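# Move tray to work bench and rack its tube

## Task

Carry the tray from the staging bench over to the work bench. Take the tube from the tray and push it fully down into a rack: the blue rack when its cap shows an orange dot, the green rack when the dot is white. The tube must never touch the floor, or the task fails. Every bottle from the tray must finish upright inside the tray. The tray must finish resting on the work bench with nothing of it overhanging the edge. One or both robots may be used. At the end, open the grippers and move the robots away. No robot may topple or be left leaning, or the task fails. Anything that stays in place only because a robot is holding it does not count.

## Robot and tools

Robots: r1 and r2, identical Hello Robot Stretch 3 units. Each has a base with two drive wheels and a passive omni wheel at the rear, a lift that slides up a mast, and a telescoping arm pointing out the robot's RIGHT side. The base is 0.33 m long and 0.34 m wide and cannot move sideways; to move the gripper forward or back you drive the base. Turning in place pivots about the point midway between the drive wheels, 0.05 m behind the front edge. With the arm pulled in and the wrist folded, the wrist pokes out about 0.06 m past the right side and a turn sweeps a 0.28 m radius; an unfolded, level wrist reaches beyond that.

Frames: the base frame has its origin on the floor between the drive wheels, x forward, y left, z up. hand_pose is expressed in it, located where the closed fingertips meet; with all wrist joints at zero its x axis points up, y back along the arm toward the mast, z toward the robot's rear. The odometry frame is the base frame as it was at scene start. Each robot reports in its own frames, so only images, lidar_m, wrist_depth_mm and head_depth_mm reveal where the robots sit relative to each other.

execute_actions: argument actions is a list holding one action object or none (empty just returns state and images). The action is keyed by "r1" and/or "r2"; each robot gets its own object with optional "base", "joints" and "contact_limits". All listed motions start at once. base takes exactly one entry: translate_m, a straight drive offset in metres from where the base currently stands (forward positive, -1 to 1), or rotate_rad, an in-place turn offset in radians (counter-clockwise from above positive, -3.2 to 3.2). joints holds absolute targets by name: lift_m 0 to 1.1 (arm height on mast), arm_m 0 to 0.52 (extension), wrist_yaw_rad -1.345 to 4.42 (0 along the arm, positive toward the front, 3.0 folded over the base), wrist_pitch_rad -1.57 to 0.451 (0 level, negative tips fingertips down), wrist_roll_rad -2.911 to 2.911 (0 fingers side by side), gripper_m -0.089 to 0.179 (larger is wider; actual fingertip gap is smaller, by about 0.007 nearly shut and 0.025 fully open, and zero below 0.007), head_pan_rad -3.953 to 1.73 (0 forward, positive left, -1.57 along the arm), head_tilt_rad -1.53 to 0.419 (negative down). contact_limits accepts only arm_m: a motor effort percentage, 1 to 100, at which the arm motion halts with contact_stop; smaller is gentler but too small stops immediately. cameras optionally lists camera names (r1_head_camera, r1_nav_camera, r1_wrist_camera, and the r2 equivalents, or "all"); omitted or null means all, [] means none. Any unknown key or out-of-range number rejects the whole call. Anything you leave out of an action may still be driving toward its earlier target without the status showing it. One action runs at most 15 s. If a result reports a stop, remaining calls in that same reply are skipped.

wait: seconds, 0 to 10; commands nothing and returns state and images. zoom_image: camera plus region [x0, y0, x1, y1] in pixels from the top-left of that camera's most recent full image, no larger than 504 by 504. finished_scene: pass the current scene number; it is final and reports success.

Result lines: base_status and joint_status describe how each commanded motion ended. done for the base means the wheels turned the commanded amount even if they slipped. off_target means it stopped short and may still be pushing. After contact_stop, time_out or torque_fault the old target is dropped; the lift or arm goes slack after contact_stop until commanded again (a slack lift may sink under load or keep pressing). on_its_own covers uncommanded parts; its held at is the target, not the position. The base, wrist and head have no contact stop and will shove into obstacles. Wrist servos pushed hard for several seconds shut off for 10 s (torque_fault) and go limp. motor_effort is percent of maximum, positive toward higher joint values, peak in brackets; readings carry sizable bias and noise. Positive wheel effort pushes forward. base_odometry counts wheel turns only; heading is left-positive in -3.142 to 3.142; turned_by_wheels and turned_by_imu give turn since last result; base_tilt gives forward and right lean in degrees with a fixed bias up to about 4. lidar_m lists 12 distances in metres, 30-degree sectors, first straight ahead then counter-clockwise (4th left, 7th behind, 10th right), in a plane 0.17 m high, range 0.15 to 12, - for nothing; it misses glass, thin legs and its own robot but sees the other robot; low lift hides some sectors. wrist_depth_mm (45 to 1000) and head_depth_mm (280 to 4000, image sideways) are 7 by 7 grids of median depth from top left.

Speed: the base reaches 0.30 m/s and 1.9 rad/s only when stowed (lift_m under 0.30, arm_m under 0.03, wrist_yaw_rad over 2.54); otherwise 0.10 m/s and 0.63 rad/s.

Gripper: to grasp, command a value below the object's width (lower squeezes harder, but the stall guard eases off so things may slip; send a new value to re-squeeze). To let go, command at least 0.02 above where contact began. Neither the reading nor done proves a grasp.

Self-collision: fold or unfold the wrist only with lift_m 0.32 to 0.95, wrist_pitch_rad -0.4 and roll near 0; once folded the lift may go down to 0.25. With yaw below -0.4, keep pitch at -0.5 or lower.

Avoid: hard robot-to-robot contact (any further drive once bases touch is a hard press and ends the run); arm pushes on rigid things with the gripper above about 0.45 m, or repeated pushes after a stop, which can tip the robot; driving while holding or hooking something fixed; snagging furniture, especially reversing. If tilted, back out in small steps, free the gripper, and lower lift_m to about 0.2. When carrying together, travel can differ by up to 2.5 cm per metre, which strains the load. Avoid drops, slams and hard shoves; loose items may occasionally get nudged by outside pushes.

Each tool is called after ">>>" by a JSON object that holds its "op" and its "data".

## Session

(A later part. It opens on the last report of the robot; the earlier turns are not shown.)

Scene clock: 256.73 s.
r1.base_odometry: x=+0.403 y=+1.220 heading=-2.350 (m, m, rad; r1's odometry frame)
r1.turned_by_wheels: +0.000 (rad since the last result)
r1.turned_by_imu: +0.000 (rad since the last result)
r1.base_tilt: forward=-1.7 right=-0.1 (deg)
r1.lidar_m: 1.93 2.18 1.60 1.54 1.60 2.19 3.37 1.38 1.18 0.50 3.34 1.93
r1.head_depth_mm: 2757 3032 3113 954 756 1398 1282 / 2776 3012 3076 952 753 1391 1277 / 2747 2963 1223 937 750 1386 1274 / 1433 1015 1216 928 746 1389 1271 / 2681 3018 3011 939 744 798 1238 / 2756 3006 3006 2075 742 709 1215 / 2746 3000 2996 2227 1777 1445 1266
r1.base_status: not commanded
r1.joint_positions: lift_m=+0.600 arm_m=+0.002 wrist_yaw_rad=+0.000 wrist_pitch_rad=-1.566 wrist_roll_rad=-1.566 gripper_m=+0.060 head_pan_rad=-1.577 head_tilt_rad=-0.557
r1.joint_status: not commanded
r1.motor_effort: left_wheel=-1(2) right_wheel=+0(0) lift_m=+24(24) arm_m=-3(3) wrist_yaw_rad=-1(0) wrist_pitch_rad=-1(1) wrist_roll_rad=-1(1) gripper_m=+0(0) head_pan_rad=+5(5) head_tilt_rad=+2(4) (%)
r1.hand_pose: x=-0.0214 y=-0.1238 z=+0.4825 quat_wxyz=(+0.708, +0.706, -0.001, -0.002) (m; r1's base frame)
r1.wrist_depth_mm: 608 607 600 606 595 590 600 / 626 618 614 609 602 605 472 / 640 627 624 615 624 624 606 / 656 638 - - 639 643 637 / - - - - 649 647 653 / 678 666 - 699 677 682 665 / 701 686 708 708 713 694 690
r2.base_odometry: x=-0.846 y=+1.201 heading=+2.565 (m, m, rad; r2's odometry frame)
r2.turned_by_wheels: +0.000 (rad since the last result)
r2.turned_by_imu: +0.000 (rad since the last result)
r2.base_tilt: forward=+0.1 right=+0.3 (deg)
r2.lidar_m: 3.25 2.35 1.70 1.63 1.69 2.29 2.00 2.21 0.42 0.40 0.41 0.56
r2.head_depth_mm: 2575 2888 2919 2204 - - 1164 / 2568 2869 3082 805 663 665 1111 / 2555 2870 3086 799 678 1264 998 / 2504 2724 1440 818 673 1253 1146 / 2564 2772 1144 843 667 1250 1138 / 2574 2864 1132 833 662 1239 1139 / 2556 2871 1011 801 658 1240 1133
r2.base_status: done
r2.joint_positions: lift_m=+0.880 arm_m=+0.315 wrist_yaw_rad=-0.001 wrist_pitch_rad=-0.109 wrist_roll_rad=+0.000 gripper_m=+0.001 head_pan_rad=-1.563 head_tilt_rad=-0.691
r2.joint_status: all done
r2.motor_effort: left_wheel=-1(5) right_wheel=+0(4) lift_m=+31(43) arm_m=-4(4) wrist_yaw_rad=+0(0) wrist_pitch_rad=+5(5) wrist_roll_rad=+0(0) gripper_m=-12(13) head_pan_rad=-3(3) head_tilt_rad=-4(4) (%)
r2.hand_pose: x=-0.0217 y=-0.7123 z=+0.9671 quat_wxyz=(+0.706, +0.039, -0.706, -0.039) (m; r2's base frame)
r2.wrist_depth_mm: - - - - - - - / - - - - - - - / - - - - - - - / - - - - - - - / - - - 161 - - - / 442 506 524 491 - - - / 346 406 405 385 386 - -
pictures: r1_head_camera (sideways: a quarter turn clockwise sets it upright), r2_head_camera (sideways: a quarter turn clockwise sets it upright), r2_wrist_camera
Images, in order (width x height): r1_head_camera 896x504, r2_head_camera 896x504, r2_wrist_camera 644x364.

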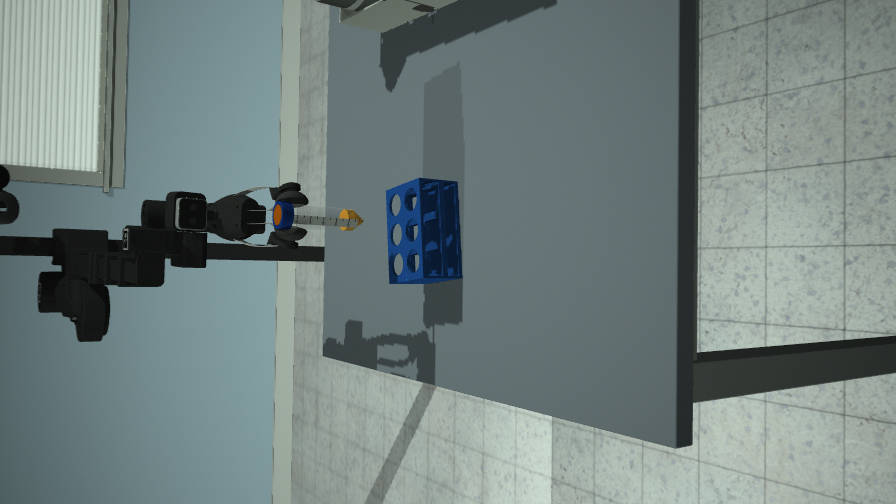

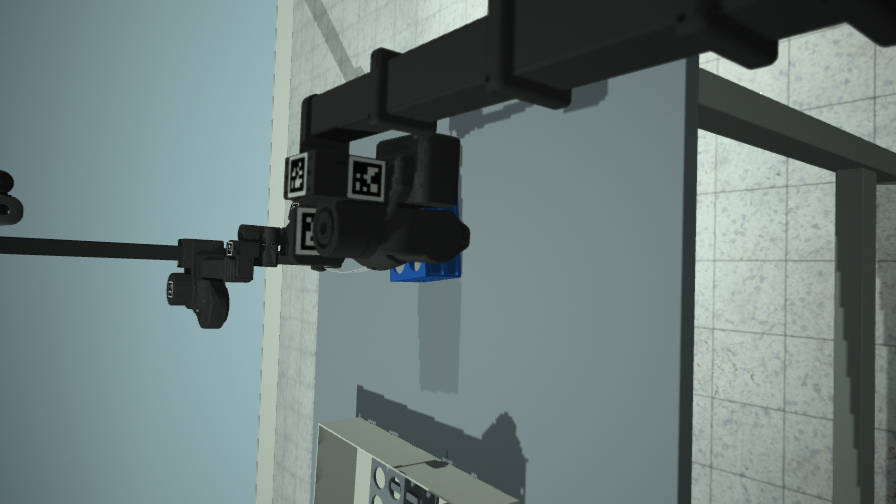

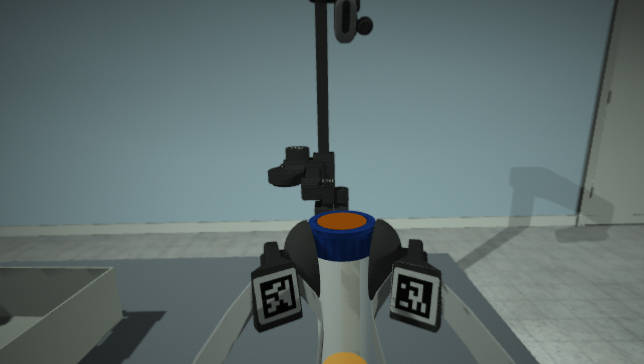

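>>> {"op": "execute_actions", "data": {"actions": [{"r2":{"base":{"translate_m":-0.018},"joints":{"lift_m":0.855}}}], "cameras": ["r2_wrist_camera","r1_head_camera"]}}

>>> {"op": "zoom_image", "data": {"camera": "r1_head_camera", "region": [200, 120, 520, 340]}}

Scene clock: 260.83 s.
r1.base_odometry: x=+0.403 y=+1.220 heading=-2.350 (m, m, rad; r1's odometry frame)
r1.turned_by_wheels: +0.000 (rad since the last result)
r1.turned_by_imu: +0.000 (rad since the last result)
r1.base_tilt: forward=-1.7 right=-0.1 (deg)
r1.lidar_m: 1.93 2.18 1.60 1.54 1.60 2.18 3.37 1.38 1.18 0.50 3.34 1.93
r1.head_depth_mm: 2747 3035 3123 955 757 1399 1285 / 2738 3023 3110 952 752 1397 1285 / 2768 3022 3065 938 752 1395 1275 / 2645 1031 1155 928 746 1385 1275 / 2631 3004 3021 939 744 797 1246 / 2758 3015 3038 2074 742 707 1214 / 2736 3004 2979 2230 1770 1447 1260
r1.base_status: not commanded
r1.joint_positions: lift_m=+0.600 arm_m=+0.002 wrist_yaw_rad=+0.000 wrist_pitch_rad=-1.566 wrist_roll_rad=-1.566 gripper_m=+0.060 head_pan_rad=-1.577 head_tilt_rad=-0.557
r1.joint_status: not commanded
r1.motor_effort: left_wheel=-2(1) right_wheel=+1(1) lift_m=+24(24) arm_m=-3(2) wrist_yaw_rad=-1(1) wrist_pitch_rad=-1(1) wrist_roll_rad=-1(1) gripper_m=+0(1) head_pan_rad=+5(5) head_tilt_rad=+4(3) (%)
r1.hand_pose: x=-0.0214 y=-0.1238 z=+0.4825 quat_wxyz=(+0.708, +0.706, -0.001, -0.002) (m; r1's base frame)
r1.wrist_depth_mm: 616 607 603 600 590 608 583 / 612 615 603 620 626 609 475 / 630 630 629 633 634 625 613 / 649 646 - - 631 625 637 / - - - - 659 649 635 / 689 682 - 707 687 666 660 / 692 690 710 715 694 688 689
r2.base_odometry: x=-0.831 y=+1.191 heading=+2.565 (m, m, rad; r2's odometry frame)
r2.turned_by_wheels: +0.000 (rad since the last result)
r2.turned_by_imu: +0.000 (rad since the last result)
r2.base_tilt: forward=-0.1 right=+0.3 (deg)
r2.lidar_m: 3.28 2.36 1.71 1.63 1.69 2.29 1.98 2.20 0.42 0.40 0.41 0.56
r2.head_depth_mm: 2565 2865 2922 2129 - - - / 2567 2867 3013 - 660 677 1135 / 2559 2887 3081 783 677 1256 983 / 2527 1571 1464 805 671 1253 1149 / 2555 2753 1146 844 667 1250 1144 / 2540 2853 1133 836 662 1241 1135 / 2554 2842 1008 800 657 1230 1130
r2.base_status: done
r2.joint_positions: lift_m=+0.855 arm_m=+0.315 wrist_yaw_rad=-0.001 wrist_pitch_rad=-0.109 wrist_roll_rad=+0.000 gripper_m=+0.001 head_pan_rad=-1.563 head_tilt_rad=-0.691
r2.joint_status: all done
r2.motor_effort: left_wheel=-1(5) right_wheel=+0(3) lift_m=+31(33) arm_m=-4(4) wrist_yaw_rad=+0(0) wrist_pitch_rad=+5(5) wrist_roll_rad=+0(0) gripper_m=-12(13) head_pan_rad=-3(3) head_tilt_rad=-5(4) (%)
r2.hand_pose: x=-0.0217 y=-0.7123 z=+0.9421 quat_wxyz=(+0.706, +0.039, -0.706, -0.039) (m; r2's base frame)
r2.wrist_depth_mm: - - - - - - - / - - - - - - - / - - - - - - - / - - - - - - - / - - - 161 - - - / 388 480 479 443 - - - / 353 375 368 351 349 - -
pictures: r1_head_camera (sideways: a quarter turn clockwise sets it upright), r2_wrist_camera
Images, in order (width x height): r1_head_camera 896x504, r2_wrist_camera 644x364.

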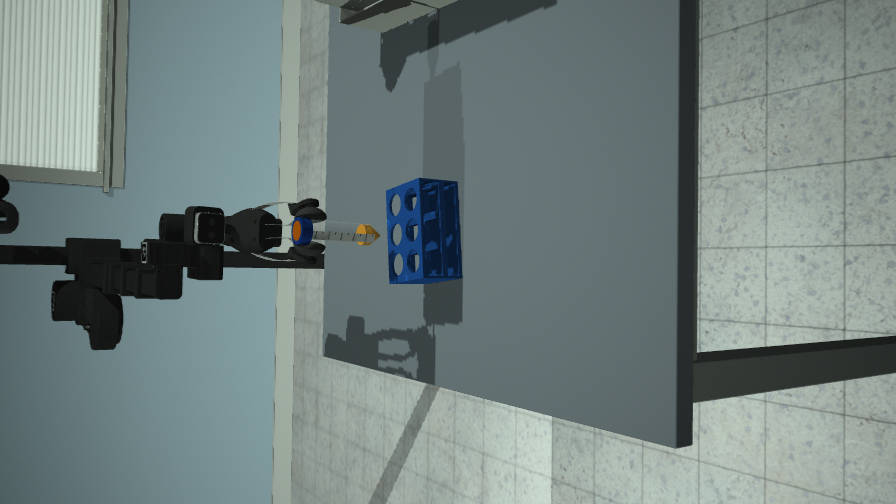

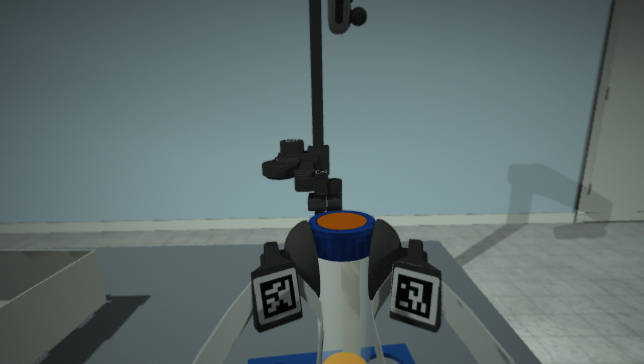

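Region (200, 120, 520, 340) of r1_head_camera's 896x504 image, scaled by 1.575, with more detail than that image has; it fills the top 346 rows of this view, and the rest is white.

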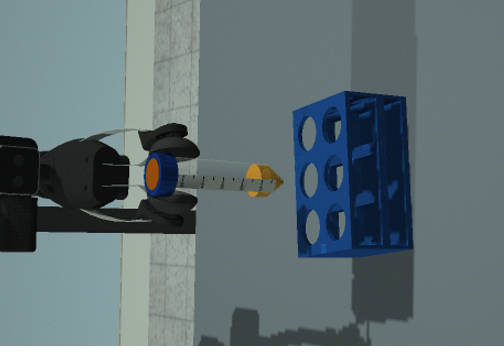

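>>> {"op": "execute_actions", "data": {"actions": [{"r2":{"joints":{"lift_m":0.832}}}], "cameras": ["r2_wrist_camera","r1_head_camera"]}}

>>> {"op": "zoom_image", "data": {"camera": "r1_head_camera", "region": [280, 160, 480, 300]}}

Scene clock: 266.00 s.
r1.base_odometry: x=+0.403 y=+1.220 heading=-2.350 (m, m, rad; r1's odometry frame)
r1.turned_by_wheels: +0.000 (rad since the last result)
r1.turned_by_imu: +0.000 (rad since the last result)
r1.base_tilt: forward=-1.7 right=-0.1 (deg)
r1.lidar_m: 1.93 2.18 1.60 1.54 1.60 2.19 3.36 1.38 1.18 0.50 3.33 1.94
r1.head_depth_mm: 2774 3056 3097 958 756 1400 1282 / 2742 3025 3083 951 752 1392 1275 / 2745 3001 3077 939 748 1385 1274 / 2682 1055 1161 930 747 1390 1272 / 2691 3012 3041 937 744 799 1246 / 2736 3036 3016 2088 742 708 1223 / 2769 3026 2992 2227 1777 1447 1266
r1.base_status: not commanded
r1.joint_positions: lift_m=+0.600 arm_m=+0.002 wrist_yaw_rad=+0.000 wrist_pitch_rad=-1.566 wrist_roll_rad=-1.566 gripper_m=+0.060 head_pan_rad=-1.577 head_tilt_rad=-0.557
r1.joint_status: not commanded
r1.motor_effort: left_wheel=-1(1) right_wheel=+0(0) lift_m=+24(25) arm_m=-3(2) wrist_yaw_rad=+0(1) wrist_pitch_rad=-1(1) wrist_roll_rad=-1(1) gripper_m=+1(1) head_pan_rad=+5(5) head_tilt_rad=+4(5) (%)
r1.hand_pose: x=-0.0214 y=-0.1238 z=+0.4825 quat_wxyz=(+0.708, +0.706, -0.001, -0.002) (m; r1's base frame)
r1.wrist_depth_mm: 595 589 603 596 582 593 596 / 626 627 615 604 621 598 463 / 642 630 630 618 631 622 625 / 657 643 - - 668 656 647 / - - - - 660 663 658 / 682 684 - 694 678 667 681 / 717 694 699 695 683 692 674
r2.base_odometry: x=-0.831 y=+1.191 heading=+2.565 (m, m, rad; r2's odometry frame)
r2.turned_by_wheels: +0.000 (rad since the last result)
r2.turned_by_imu: +0.000 (rad since the last result)
r2.base_tilt: forward=+0.0 right=+0.2 (deg)
r2.lidar_m: 3.28 2.35 1.70 1.63 1.69 2.29 1.98 2.21 0.42 0.40 0.41 0.56
r2.head_depth_mm: 2569 2875 2916 2119 1775 - - / 2588 2886 2963 - 670 676 1133 / 2558 2876 2990 - 676 1256 983 / 2510 1569 1476 818 670 1254 1149 / 2562 2757 1144 844 667 1244 1140 / 2530 2871 1133 836 662 1240 1140 / 2568 2837 1008 799 658 1232 1131
r2.base_status: not commanded
r2.joint_positions: lift_m=+0.832 arm_m=+0.315 wrist_yaw_rad=-0.001 wrist_pitch_rad=-0.109 wrist_roll_rad=+0.000 gripper_m=+0.001 head_pan_rad=-1.563 head_tilt_rad=-0.691
r2.joint_status: all done
r2.motor_effort: left_wheel=-1(1) right_wheel=+0(1) lift_m=+31(32) arm_m=-4(4) wrist_yaw_rad=-1(0) wrist_pitch_rad=+5(5) wrist_roll_rad=+0(0) gripper_m=-13(12) head_pan_rad=-3(3) head_tilt_rad=-4(4) (%)
r2.hand_pose: x=-0.0217 y=-0.7123 z=+0.9191 quat_wxyz=(+0.706, +0.039, -0.706, -0.039) (m; r2's base frame)
r2.wrist_depth_mm: - - - - - - - / - - - - - - - / - - - - - - - / - - - - - - - / 430 - 615 161 - - - / 367 435 435 407 - - - / 334 342 321 247 313 338 -
pictures: r1_head_camera (sideways: a quarter turn clockwise sets it upright), r2_wrist_camera
Images, in order (width x height): r1_head_camera 896x504, r2_wrist_camera 644x364.

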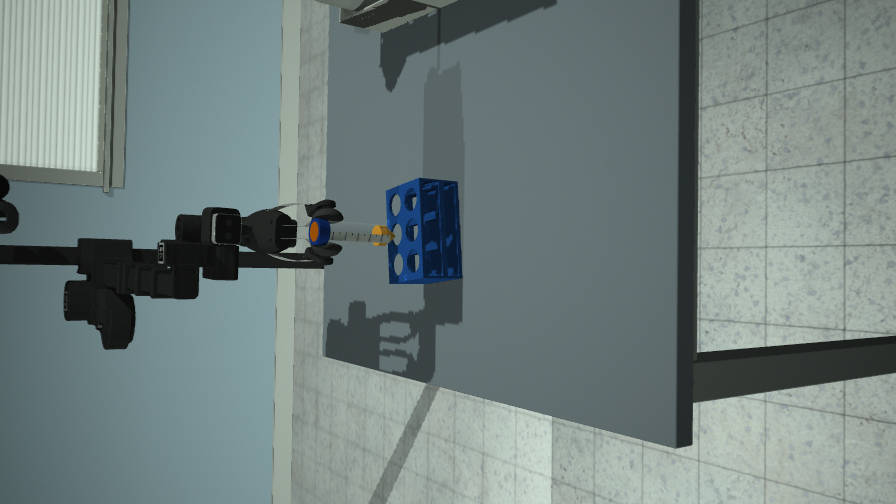

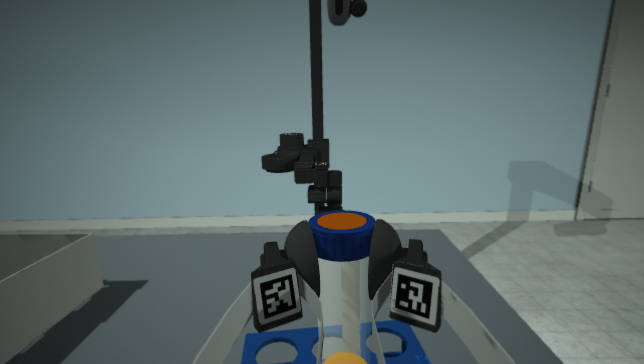

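Region (280, 160, 480, 300) of r1_head_camera's 896x504 image, scaled by 2.520, with more detail than that image has; it fills the top 353 rows of this view, and the rest is white.

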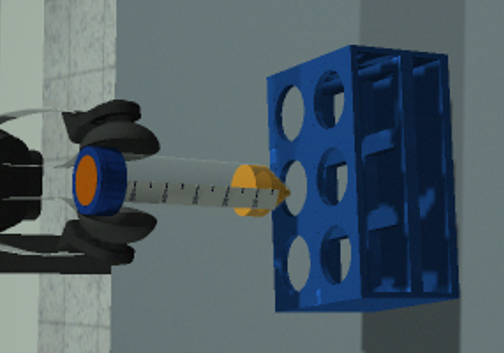

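>>> {"op": "execute_actions", "data": {"actions": [{"r2":{"joints":{"lift_m":0.81}}}], "cameras": ["r2_wrist_camera","r1_head_camera"]}}

>>> {"op": "zoom_image", "data": {"camera": "r1_head_camera", "region": [280, 160, 480, 300]}}

Scene clock: 270.37 s.
r1.base_odometry: x=+0.403 y=+1.220 heading=-2.350 (m, m, rad; r1's odometry frame)
r1.turned_by_wheels: +0.000 (rad since the last result)
r1.turned_by_imu: +0.000 (rad since the last result)
r1.base_tilt: forward=-1.7 right=-0.1 (deg)
r1.lidar_m: 1.94 2.18 1.60 1.54 1.60 2.19 3.36 1.38 1.19 0.50 3.32 1.93
r1.head_depth_mm: 2777 3058 3093 957 755 1402 1285 / 2730 3010 3061 951 752 1399 1283 / 2758 3036 3069 935 751 1394 1273 / 2671 1072 1158 918 747 1391 1275 / 2694 3004 3041 937 745 798 1242 / 2751 3006 3007 2074 743 708 1212 / 2749 3009 3008 2239 1766 1438 1260
r1.base_status: not commanded
r1.joint_positions: lift_m=+0.600 arm_m=+0.002 wrist_yaw_rad=+0.000 wrist_pitch_rad=-1.566 wrist_roll_rad=-1.566 gripper_m=+0.060 head_pan_rad=-1.577 head_tilt_rad=-0.557
r1.joint_status: not commanded
r1.motor_effort: left_wheel=-1(1) right_wheel=+0(0) lift_m=+25(24) arm_m=-2(2) wrist_yaw_rad=-1(0) wrist_pitch_rad=-1(1) wrist_roll_rad=-1(1) gripper_m=+0(0) head_pan_rad=+5(5) head_tilt_rad=+3(4) (%)
r1.hand_pose: x=-0.0214 y=-0.1238 z=+0.4825 quat_wxyz=(+0.708, +0.706, -0.001, -0.002) (m; r1's base frame)
r1.wrist_depth_mm: 592 605 591 594 600 600 596 / 621 615 621 622 604 612 467 / 636 623 625 604 639 627 632 / 657 639 - - 642 655 643 / - - - - 664 661 661 / 698 688 - 686 678 671 668 / 706 714 692 692 703 706 689
r2.base_odometry: x=-0.831 y=+1.191 heading=+2.565 (m, m, rad; r2's odometry frame)
r2.turned_by_wheels: +0.000 (rad since the last result)
r2.turned_by_imu: +0.000 (rad since the last result)
r2.base_tilt: forward=+0.1 right=+0.3 (deg)
r2.lidar_m: 3.28 2.35 1.71 1.63 1.69 2.29 1.97 2.20 0.42 0.40 0.41 0.56
r2.head_depth_mm: 2560 2877 2908 2110 1709 - - / 2585 2864 2854 2255 - 678 1128 / 2568 2855 2820 - 666 1256 982 / 2513 1570 1437 816 671 1254 1146 / 2551 2741 1146 843 665 1246 1145 / 2546 2884 1131 836 662 1242 1140 / 2574 2881 1010 801 657 1233 1134
r2.base_status: not commanded
r2.joint_positions: lift_m=+0.810 arm_m=+0.315 wrist_yaw_rad=-0.001 wrist_pitch_rad=-0.108 wrist_roll_rad=+0.000 gripper_m=+0.001 head_pan_rad=-1.563 head_tilt_rad=-0.691
r2.joint_status: all done
r2.motor_effort: left_wheel=-1(1) right_wheel=+1(0) lift_m=+31(31) arm_m=-4(4) wrist_yaw_rad=+0(0) wrist_pitch_rad=+5(5) wrist_roll_rad=+0(0) gripper_m=-12(12) head_pan_rad=-3(3) head_tilt_rad=-4(4) (%)
r2.hand_pose: x=-0.0216 y=-0.7124 z=+0.8973 quat_wxyz=(+0.706, +0.038, -0.706, -0.039) (m; r2's base frame)
r2.wrist_depth_mm: - - - - - - - / - - - - - - - / - - - - - - - / - - - - - - - / 416 563 547 161 575 - - / 355 400 393 367 - 433 - / 311 309 282 207 242 300 -
pictures: r1_head_camera (sideways: a quarter turn clockwise sets it upright), r2_wrist_camera
Images, in order (width x height): r1_head_camera 896x504, r2_wrist_camera 644x364.

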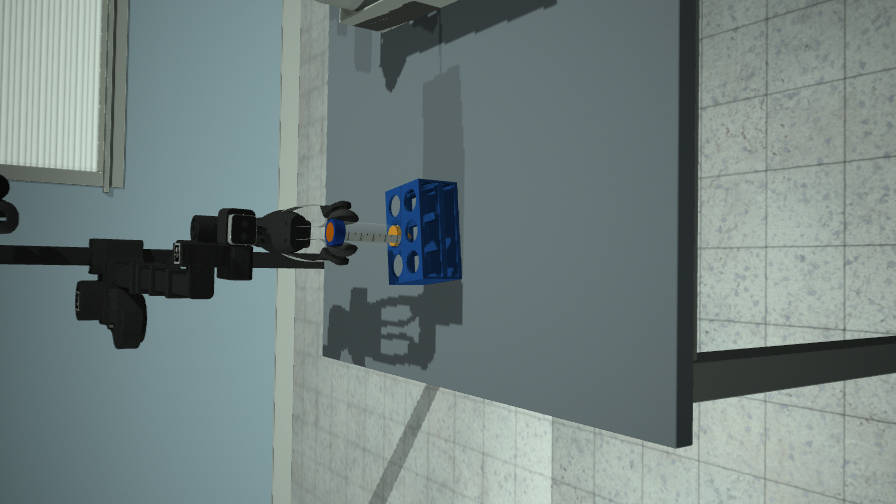

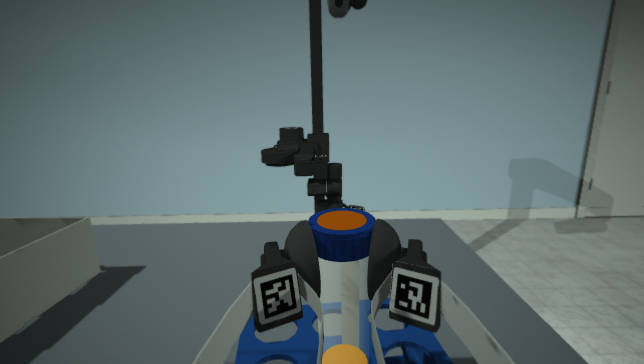

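Region (280, 160, 480, 300) of r1_head_camera's 896x504 image, scaled by 2.520, with more detail than that image has; it fills the top 353 rows of this view, and the rest is white.

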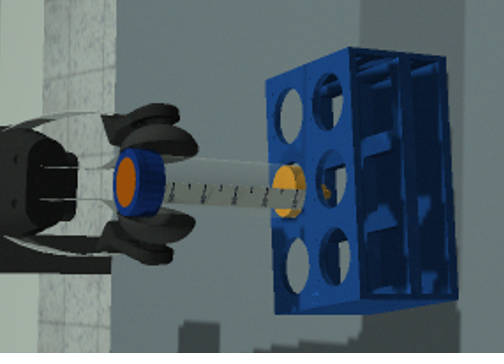

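In the hole. Continue down.

>>> {"op": "execute_actions", "data": {"actions": [{"r2":{"joints":{"lift_m":0.782}}}], "cameras": []}}

>>> {"op": "execute_actions", "data": {"actions": [{"r2":{"joints":{"gripper_m":0.08}}}], "cameras": []}}

>>> {"op": "execute_actions", "data": {"actions": [{"r2":{"joints":{"arm_m":0.0}}}], "cameras": ["r2_wrist_camera","r1_head_camera","r2_head_camera"]}}

>>> {"op": "zoom_image", "data": {"camera": "r1_head_camera", "region": [280, 160, 480, 300]}}

Scene clock: 274.73 s.
r1.base_odometry: x=+0.403 y=+1.220 heading=-2.350 (m, m, rad; r1's odometry frame)
r1.turned_by_wheels: +0.000 (rad since the last result)
r1.turned_by_imu: +0.000 (rad since the last result)
r1.base_tilt: forward=-1.7 right=-0.1 (deg)
r1.lidar_m: 1.93 2.18 1.59 1.54 1.60 2.19 3.36 1.38 1.18 0.50 3.34 1.94
r1.head_depth_mm: 2754 3021 3079 957 756 1399 1285 / 2775 3032 3079 951 752 1395 1285 / 2743 3033 3074 946 750 1393 1274 / 2690 1234 1108 914 745 1390 1271 / 2715 2964 3036 939 744 796 1241 / 2763 3003 2991 2084 743 709 1214 / 2753 3007 2997 2218 1770 1434 1267
r1.base_status: not commanded
r1.joint_positions: lift_m=+0.600 arm_m=+0.002 wrist_yaw_rad=+0.000 wrist_pitch_rad=-1.566 wrist_roll_rad=-1.566 gripper_m=+0.060 head_pan_rad=-1.577 head_tilt_rad=-0.557
r1.joint_status: not commanded
r1.motor_effort: left_wheel=-1(1) right_wheel=+1(0) lift_m=+25(25) arm_m=-2(3) wrist_yaw_rad=+0(0) wrist_pitch_rad=-1(1) wrist_roll_rad=-1(2) gripper_m=+1(0) head_pan_rad=+5(5) head_tilt_rad=+3(3) (%)
r1.hand_pose: x=-0.0214 y=-0.1238 z=+0.4825 quat_wxyz=(+0.708, +0.706, -0.001, -0.002) (m; r1's base frame)
r1.wrist_depth_mm: 608 601 611 583 594 585 602 / 625 631 622 612 607 604 461 / 640 633 616 630 612 616 620 / 655 644 - - 634 639 650 / - - - - 662 642 652 / 671 688 - 664 682 688 688 / 706 696 690 696 692 684 687
r2.base_odometry: x=-0.831 y=+1.191 heading=+2.565 (m, m, rad; r2's odometry frame)
r2.turned_by_wheels: +0.000 (rad since the last result)
r2.turned_by_imu: +0.000 (rad since the last result)
r2.base_tilt: forward=+0.0 right=+0.2 (deg)
r2.lidar_m: 3.28 2.35 1.70 1.63 1.69 2.29 1.98 2.20 0.42 0.40 0.41 0.56
r2.head_depth_mm: 2554 2858 2886 2113 1660 1393 - / 2584 2899 2860 2185 - 709 1114 / 2565 2893 2834 - 656 1259 982 / 2514 1567 1162 - 653 1259 1148 / 2551 2757 1145 843 667 1248 1143 / 2558 2856 1130 836 662 1240 1141 / 2562 2871 1008 798 658 1237 1130
r2.base_status: not commanded
r2.joint_positions: lift_m=+0.782 arm_m=+0.315 wrist_yaw_rad=-0.001 wrist_pitch_rad=-0.108 wrist_roll_rad=+0.000 gripper_m=+0.001 head_pan_rad=-1.563 head_tilt_rad=-0.691
r2.joint_status: all done
r2.motor_effort: left_wheel=-1(1) right_wheel=+0(0) lift_m=+31(32) arm_m=-4(4) wrist_yaw_rad=+0(0) wrist_pitch_rad=+5(5) wrist_roll_rad=+0(0) gripper_m=-12(12) head_pan_rad=-3(3) head_tilt_rad=-4(4) (%)
r2.hand_pose: x=-0.0216 y=-0.7124 z=+0.8693 quat_wxyz=(+0.706, +0.038, -0.706, -0.039) (m; r2's base frame)
r2.wrist_depth_mm: - - - - - - - / - - - - - - - / - - - - - - - / - - - - - - - / 371 481 479 161 484 - - / 334 346 342 231 - 330 - / 270 267 254 192 175 258 282
pictures: none
No camera images: the call's "cameras" was empty. Leave "cameras" out to get every camera's image.

Scene clock: 276.03 s.
r1.base_odometry: x=+0.403 y=+1.220 heading=-2.350 (m, m, rad; r1's odometry frame)
r1.turned_by_wheels: +0.000 (rad since the last result)
r1.turned_by_imu: +0.000 (rad since the last result)
r1.base_tilt: forward=-1.7 right=-0.1 (deg)
r1.lidar_m: 1.93 2.18 1.59 1.54 1.59 2.18 3.36 1.38 1.18 0.50 3.34 1.94
r1.head_depth_mm: 2736 3022 3137 957 755 1398 1283 / 2738 3038 3049 952 754 1393 1280 / 2743 3031 3031 945 748 1394 1271 / 2713 1230 1091 918 746 1387 1274 / 2708 2975 2977 937 745 797 1240 / 2764 2999 3018 2080 742 708 1212 / 2752 2981 2989 2226 1774 1440 1262
r1.base_status: not commanded
r1.joint_positions: lift_m=+0.600 arm_m=+0.002 wrist_yaw_rad=+0.000 wrist_pitch_rad=-1.566 wrist_roll_rad=-1.566 gripper_m=+0.060 head_pan_rad=-1.577 head_tilt_rad=-0.557
r1.joint_status: not commanded
r1.motor_effort: left_wheel=-2(1) right_wheel=+0(0) lift_m=+24(24) arm_m=-3(2) wrist_yaw_rad=+0(1) wrist_pitch_rad=-1(1) wrist_roll_rad=-1(1) gripper_m=+1(1) head_pan_rad=+5(5) head_tilt_rad=+4(4) (%)
r1.hand_pose: x=-0.0214 y=-0.1238 z=+0.4825 quat_wxyz=(+0.708, +0.706, -0.001, -0.002) (m; r1's base frame)
r1.wrist_depth_mm: 607 614 595 600 586 596 597 / 629 610 615 623 627 603 470 / 637 641 612 619 635 632 615 / 641 654 - - 640 647 648 / - - - - 666 650 655 / 695 706 - 684 686 675 652 / 717 694 701 706 703 682 682
r2.base_odometry: x=-0.831 y=+1.191 heading=+2.565 (m, m, rad; r2's odometry frame)
r2.turned_by_wheels: +0.000 (rad since the last result)
r2.turned_by_imu: +0.000 (rad since the last result)
r2.base_tilt: forward=+0.0 right=+0.4 (deg)
r2.lidar_m: 3.28 2.35 1.70 1.63 1.69 2.29 1.98 2.20 0.42 0.40 0.42 0.56
r2.head_depth_mm: 2563 2871 2914 2102 1667 1391 - / 2570 2843 2878 2175 - 708 1113 / 2564 2886 2811 - 657 1256 980 / 2529 1563 1157 - 654 1255 1150 / 2542 2756 1147 844 668 1249 1141 / 2557 2873 1132 836 663 1236 1138 / 2553 2851 1008 801 657 1232 1131
r2.base_status: not commanded
r2.joint_positions: lift_m=+0.782 arm_m=+0.315 wrist_yaw_rad=-0.001 wrist_pitch_rad=-0.108 wrist_roll_rad=+0.000 gripper_m=+0.080 head_pan_rad=-1.563 head_tilt_rad=-0.691
r2.joint_status: all done
r2.motor_effort: left_wheel=-1(1) right_wheel=+0(0) lift_m=+31(31) arm_m=-4(4) wrist_yaw_rad=+1(0) wrist_pitch_rad=+5(5) wrist_roll_rad=+0(0) gripper_m=+1(82) head_pan_rad=-3(4) head_tilt_rad=-4(4) (%)
r2.hand_pose: x=-0.0216 y=-0.7124 z=+0.8693 quat_wxyz=(+0.706, +0.038, -0.706, -0.039) (m; r2's base frame)
r2.wrist_depth_mm: - - - - - - - / - - - - - - - / - - - - - - - / - - - - - - - / 372 488 519 406 463 - - / 335 344 - 239 238 350 - / 270 269 244 194 182 249 281
pictures: none
No camera images: the call's "cameras" was empty. Leave "cameras" out to get every camera's image.

Scene clock: 279.53 s.
r1.base_odometry: x=+0.403 y=+1.220 heading=-2.350 (m, m, rad; r1's odometry frame)
r1.turned_by_wheels: +0.000 (rad since the last result)
r1.turned_by_imu: +0.000 (rad since the last result)
r1.base_tilt: forward=-1.7 right=+0.0 (deg)
r1.lidar_m: 1.94 2.18 1.60 1.54 1.60 2.19 3.36 1.38 1.18 0.50 3.34 1.93
r1.head_depth_mm: 2754 3010 3114 954 756 1401 1282 / 2755 3035 3085 952 751 1392 1282 / 2757 3004 3034 947 749 1394 1277 / 2695 1330 1738 915 745 1390 1273 / 2700 3026 3028 938 745 798 1241 / 2762 3002 3032 2087 742 710 1214 / 2745 2999 2977 2238 1776 1438 1262
r1.base_status: not commanded
r1.joint_positions: lift_m=+0.600 arm_m=+0.002 wrist_yaw_rad=+0.000 wrist_pitch_rad=-1.566 wrist_roll_rad=-1.566 gripper_m=+0.060 head_pan_rad=-1.577 head_tilt_rad=-0.557
r1.joint_status: not commanded
r1.motor_effort: left_wheel=-1(2) right_wheel=+0(0) lift_m=+24(24) arm_m=-2(2) wrist_yaw_rad=-1(2) wrist_pitch_rad=-1(1) wrist_roll_rad=-1(1) gripper_m=+0(1) head_pan_rad=+4(5) head_tilt_rad=+3(4) (%)
r1.hand_pose: x=-0.0214 y=-0.1238 z=+0.4825 quat_wxyz=(+0.708, +0.706, -0.001, -0.002) (m; r1's base frame)
r1.wrist_depth_mm: 596 601 599 599 589 598 596 / 632 610 607 606 612 610 467 / 635 647 625 635 624 625 628 / 649 643 - - 642 650 630 / - - - - 652 661 644 / 691 678 - 669 673 678 681 / 695 710 707 698 693 685 692
r2.base_odometry: x=-0.831 y=+1.191 heading=+2.565 (m, m, rad; r2's odometry frame)
r2.turned_by_wheels: +0.000 (rad since the last result)
r2.turned_by_imu: +0.000 (rad since the last result)
r2.base_tilt: forward=+0.2 right=+0.3 (deg)
r2.lidar_m: 3.26 2.35 1.71 1.63 1.69 2.29 1.98 2.20 0.42 0.40 0.42 0.56
r2.head_depth_mm: 2570 2869 2912 2108 1662 1310 - / 2574 2867 2857 939 680 658 - / 2582 2855 2847 857 696 605 - / 2520 1572 1161 820 673 - - / 2557 2764 1147 844 668 1249 1144 / 2549 2878 1133 836 662 1241 1137 / 2547 2858 1010 801 656 1236 1129
r2.base_status: not commanded
r2.joint_positions: lift_m=+0.782 arm_m=+0.003 wrist_yaw_rad=-0.001 wrist_pitch_rad=-0.108 wrist_roll_rad=+0.000 gripper_m=+0.080 head_pan_rad=-1.563 head_tilt_rad=-0.691
r2.joint_status: all done
joint sent to its limit — the command would take r2.arm_m past its lower limit, so that joint was sent only as far as its limit.
r2.motor_effort: left_wheel=-1(1) right_wheel=+0(1) lift_m=+31(31) arm_m=-4(4) wrist_yaw_rad=+0(0) wrist_pitch_rad=+5(5) wrist_roll_rad=+0(0) gripper_m=+0(0) head_pan_rad=-3(3) head_tilt_rad=-5(4) (%)
r2.hand_pose: x=-0.0216 y=-0.3999 z=+0.8693 quat_wxyz=(+0.706, +0.038, -0.706, -0.039) (m; r2's base frame)
r2.wrist_depth_mm: - - - - - - - / - - - - - - - / 674 - - - - - - / 383 615 796 542 894 - - / 376 474 521 471 467 - - / 348 348 - 338 336 351 - / 272 270 260 265 263 249 276
pictures: r1_head_camera (sideways: a quarter turn clockwise sets it upright), r2_head_camera (sideways: a quarter turn clockwise sets it upright), r2_wrist_camera
Images, in order (width x height): r1_head_camera 896x504, r2_head_camera 896x504, r2_wrist_camera 644x364.

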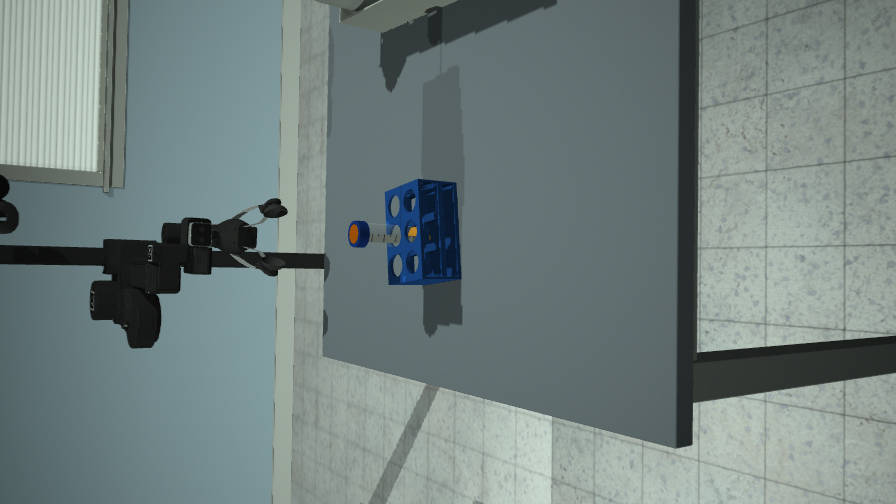

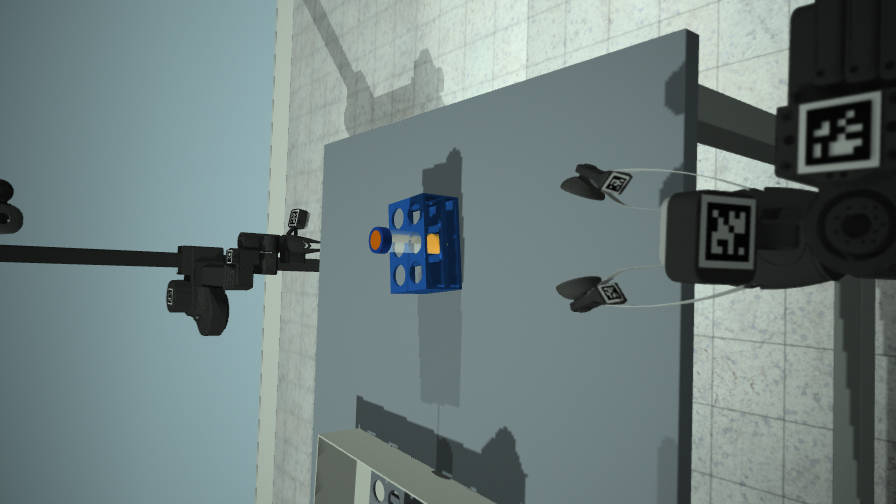

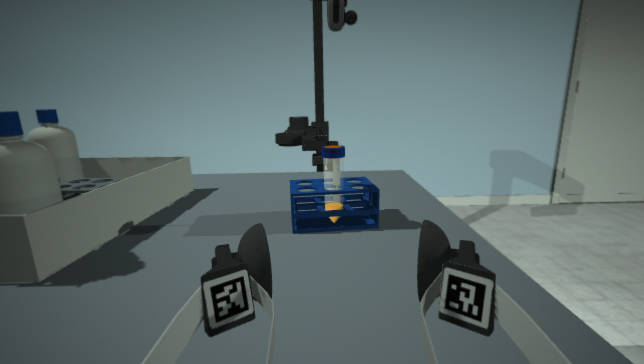

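Region (280, 160, 480, 300) of r1_head_camera's 896x504 image, scaled by 2.520, with more detail than that image has; it fills the top 353 rows of this view, and the rest is white.

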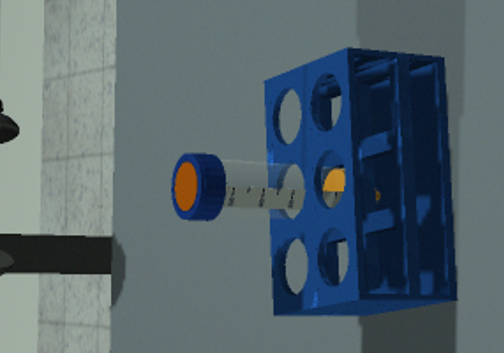

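>>> {"op": "zoom_image", "data": {"camera": "r2_wrist_camera", "region": [260, 130, 420, 250]}}

Region (260, 130, 420, 250) of r2_wrist_camera's 644x364 image, scaled by 3.150; it fills the top 378 rows of this view, and the rest is white.

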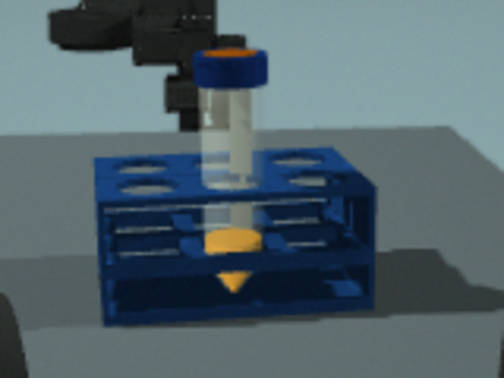

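>>> {"op": "finished_scene", "data": {"scene": 1}}

The scene is finished: the task was done.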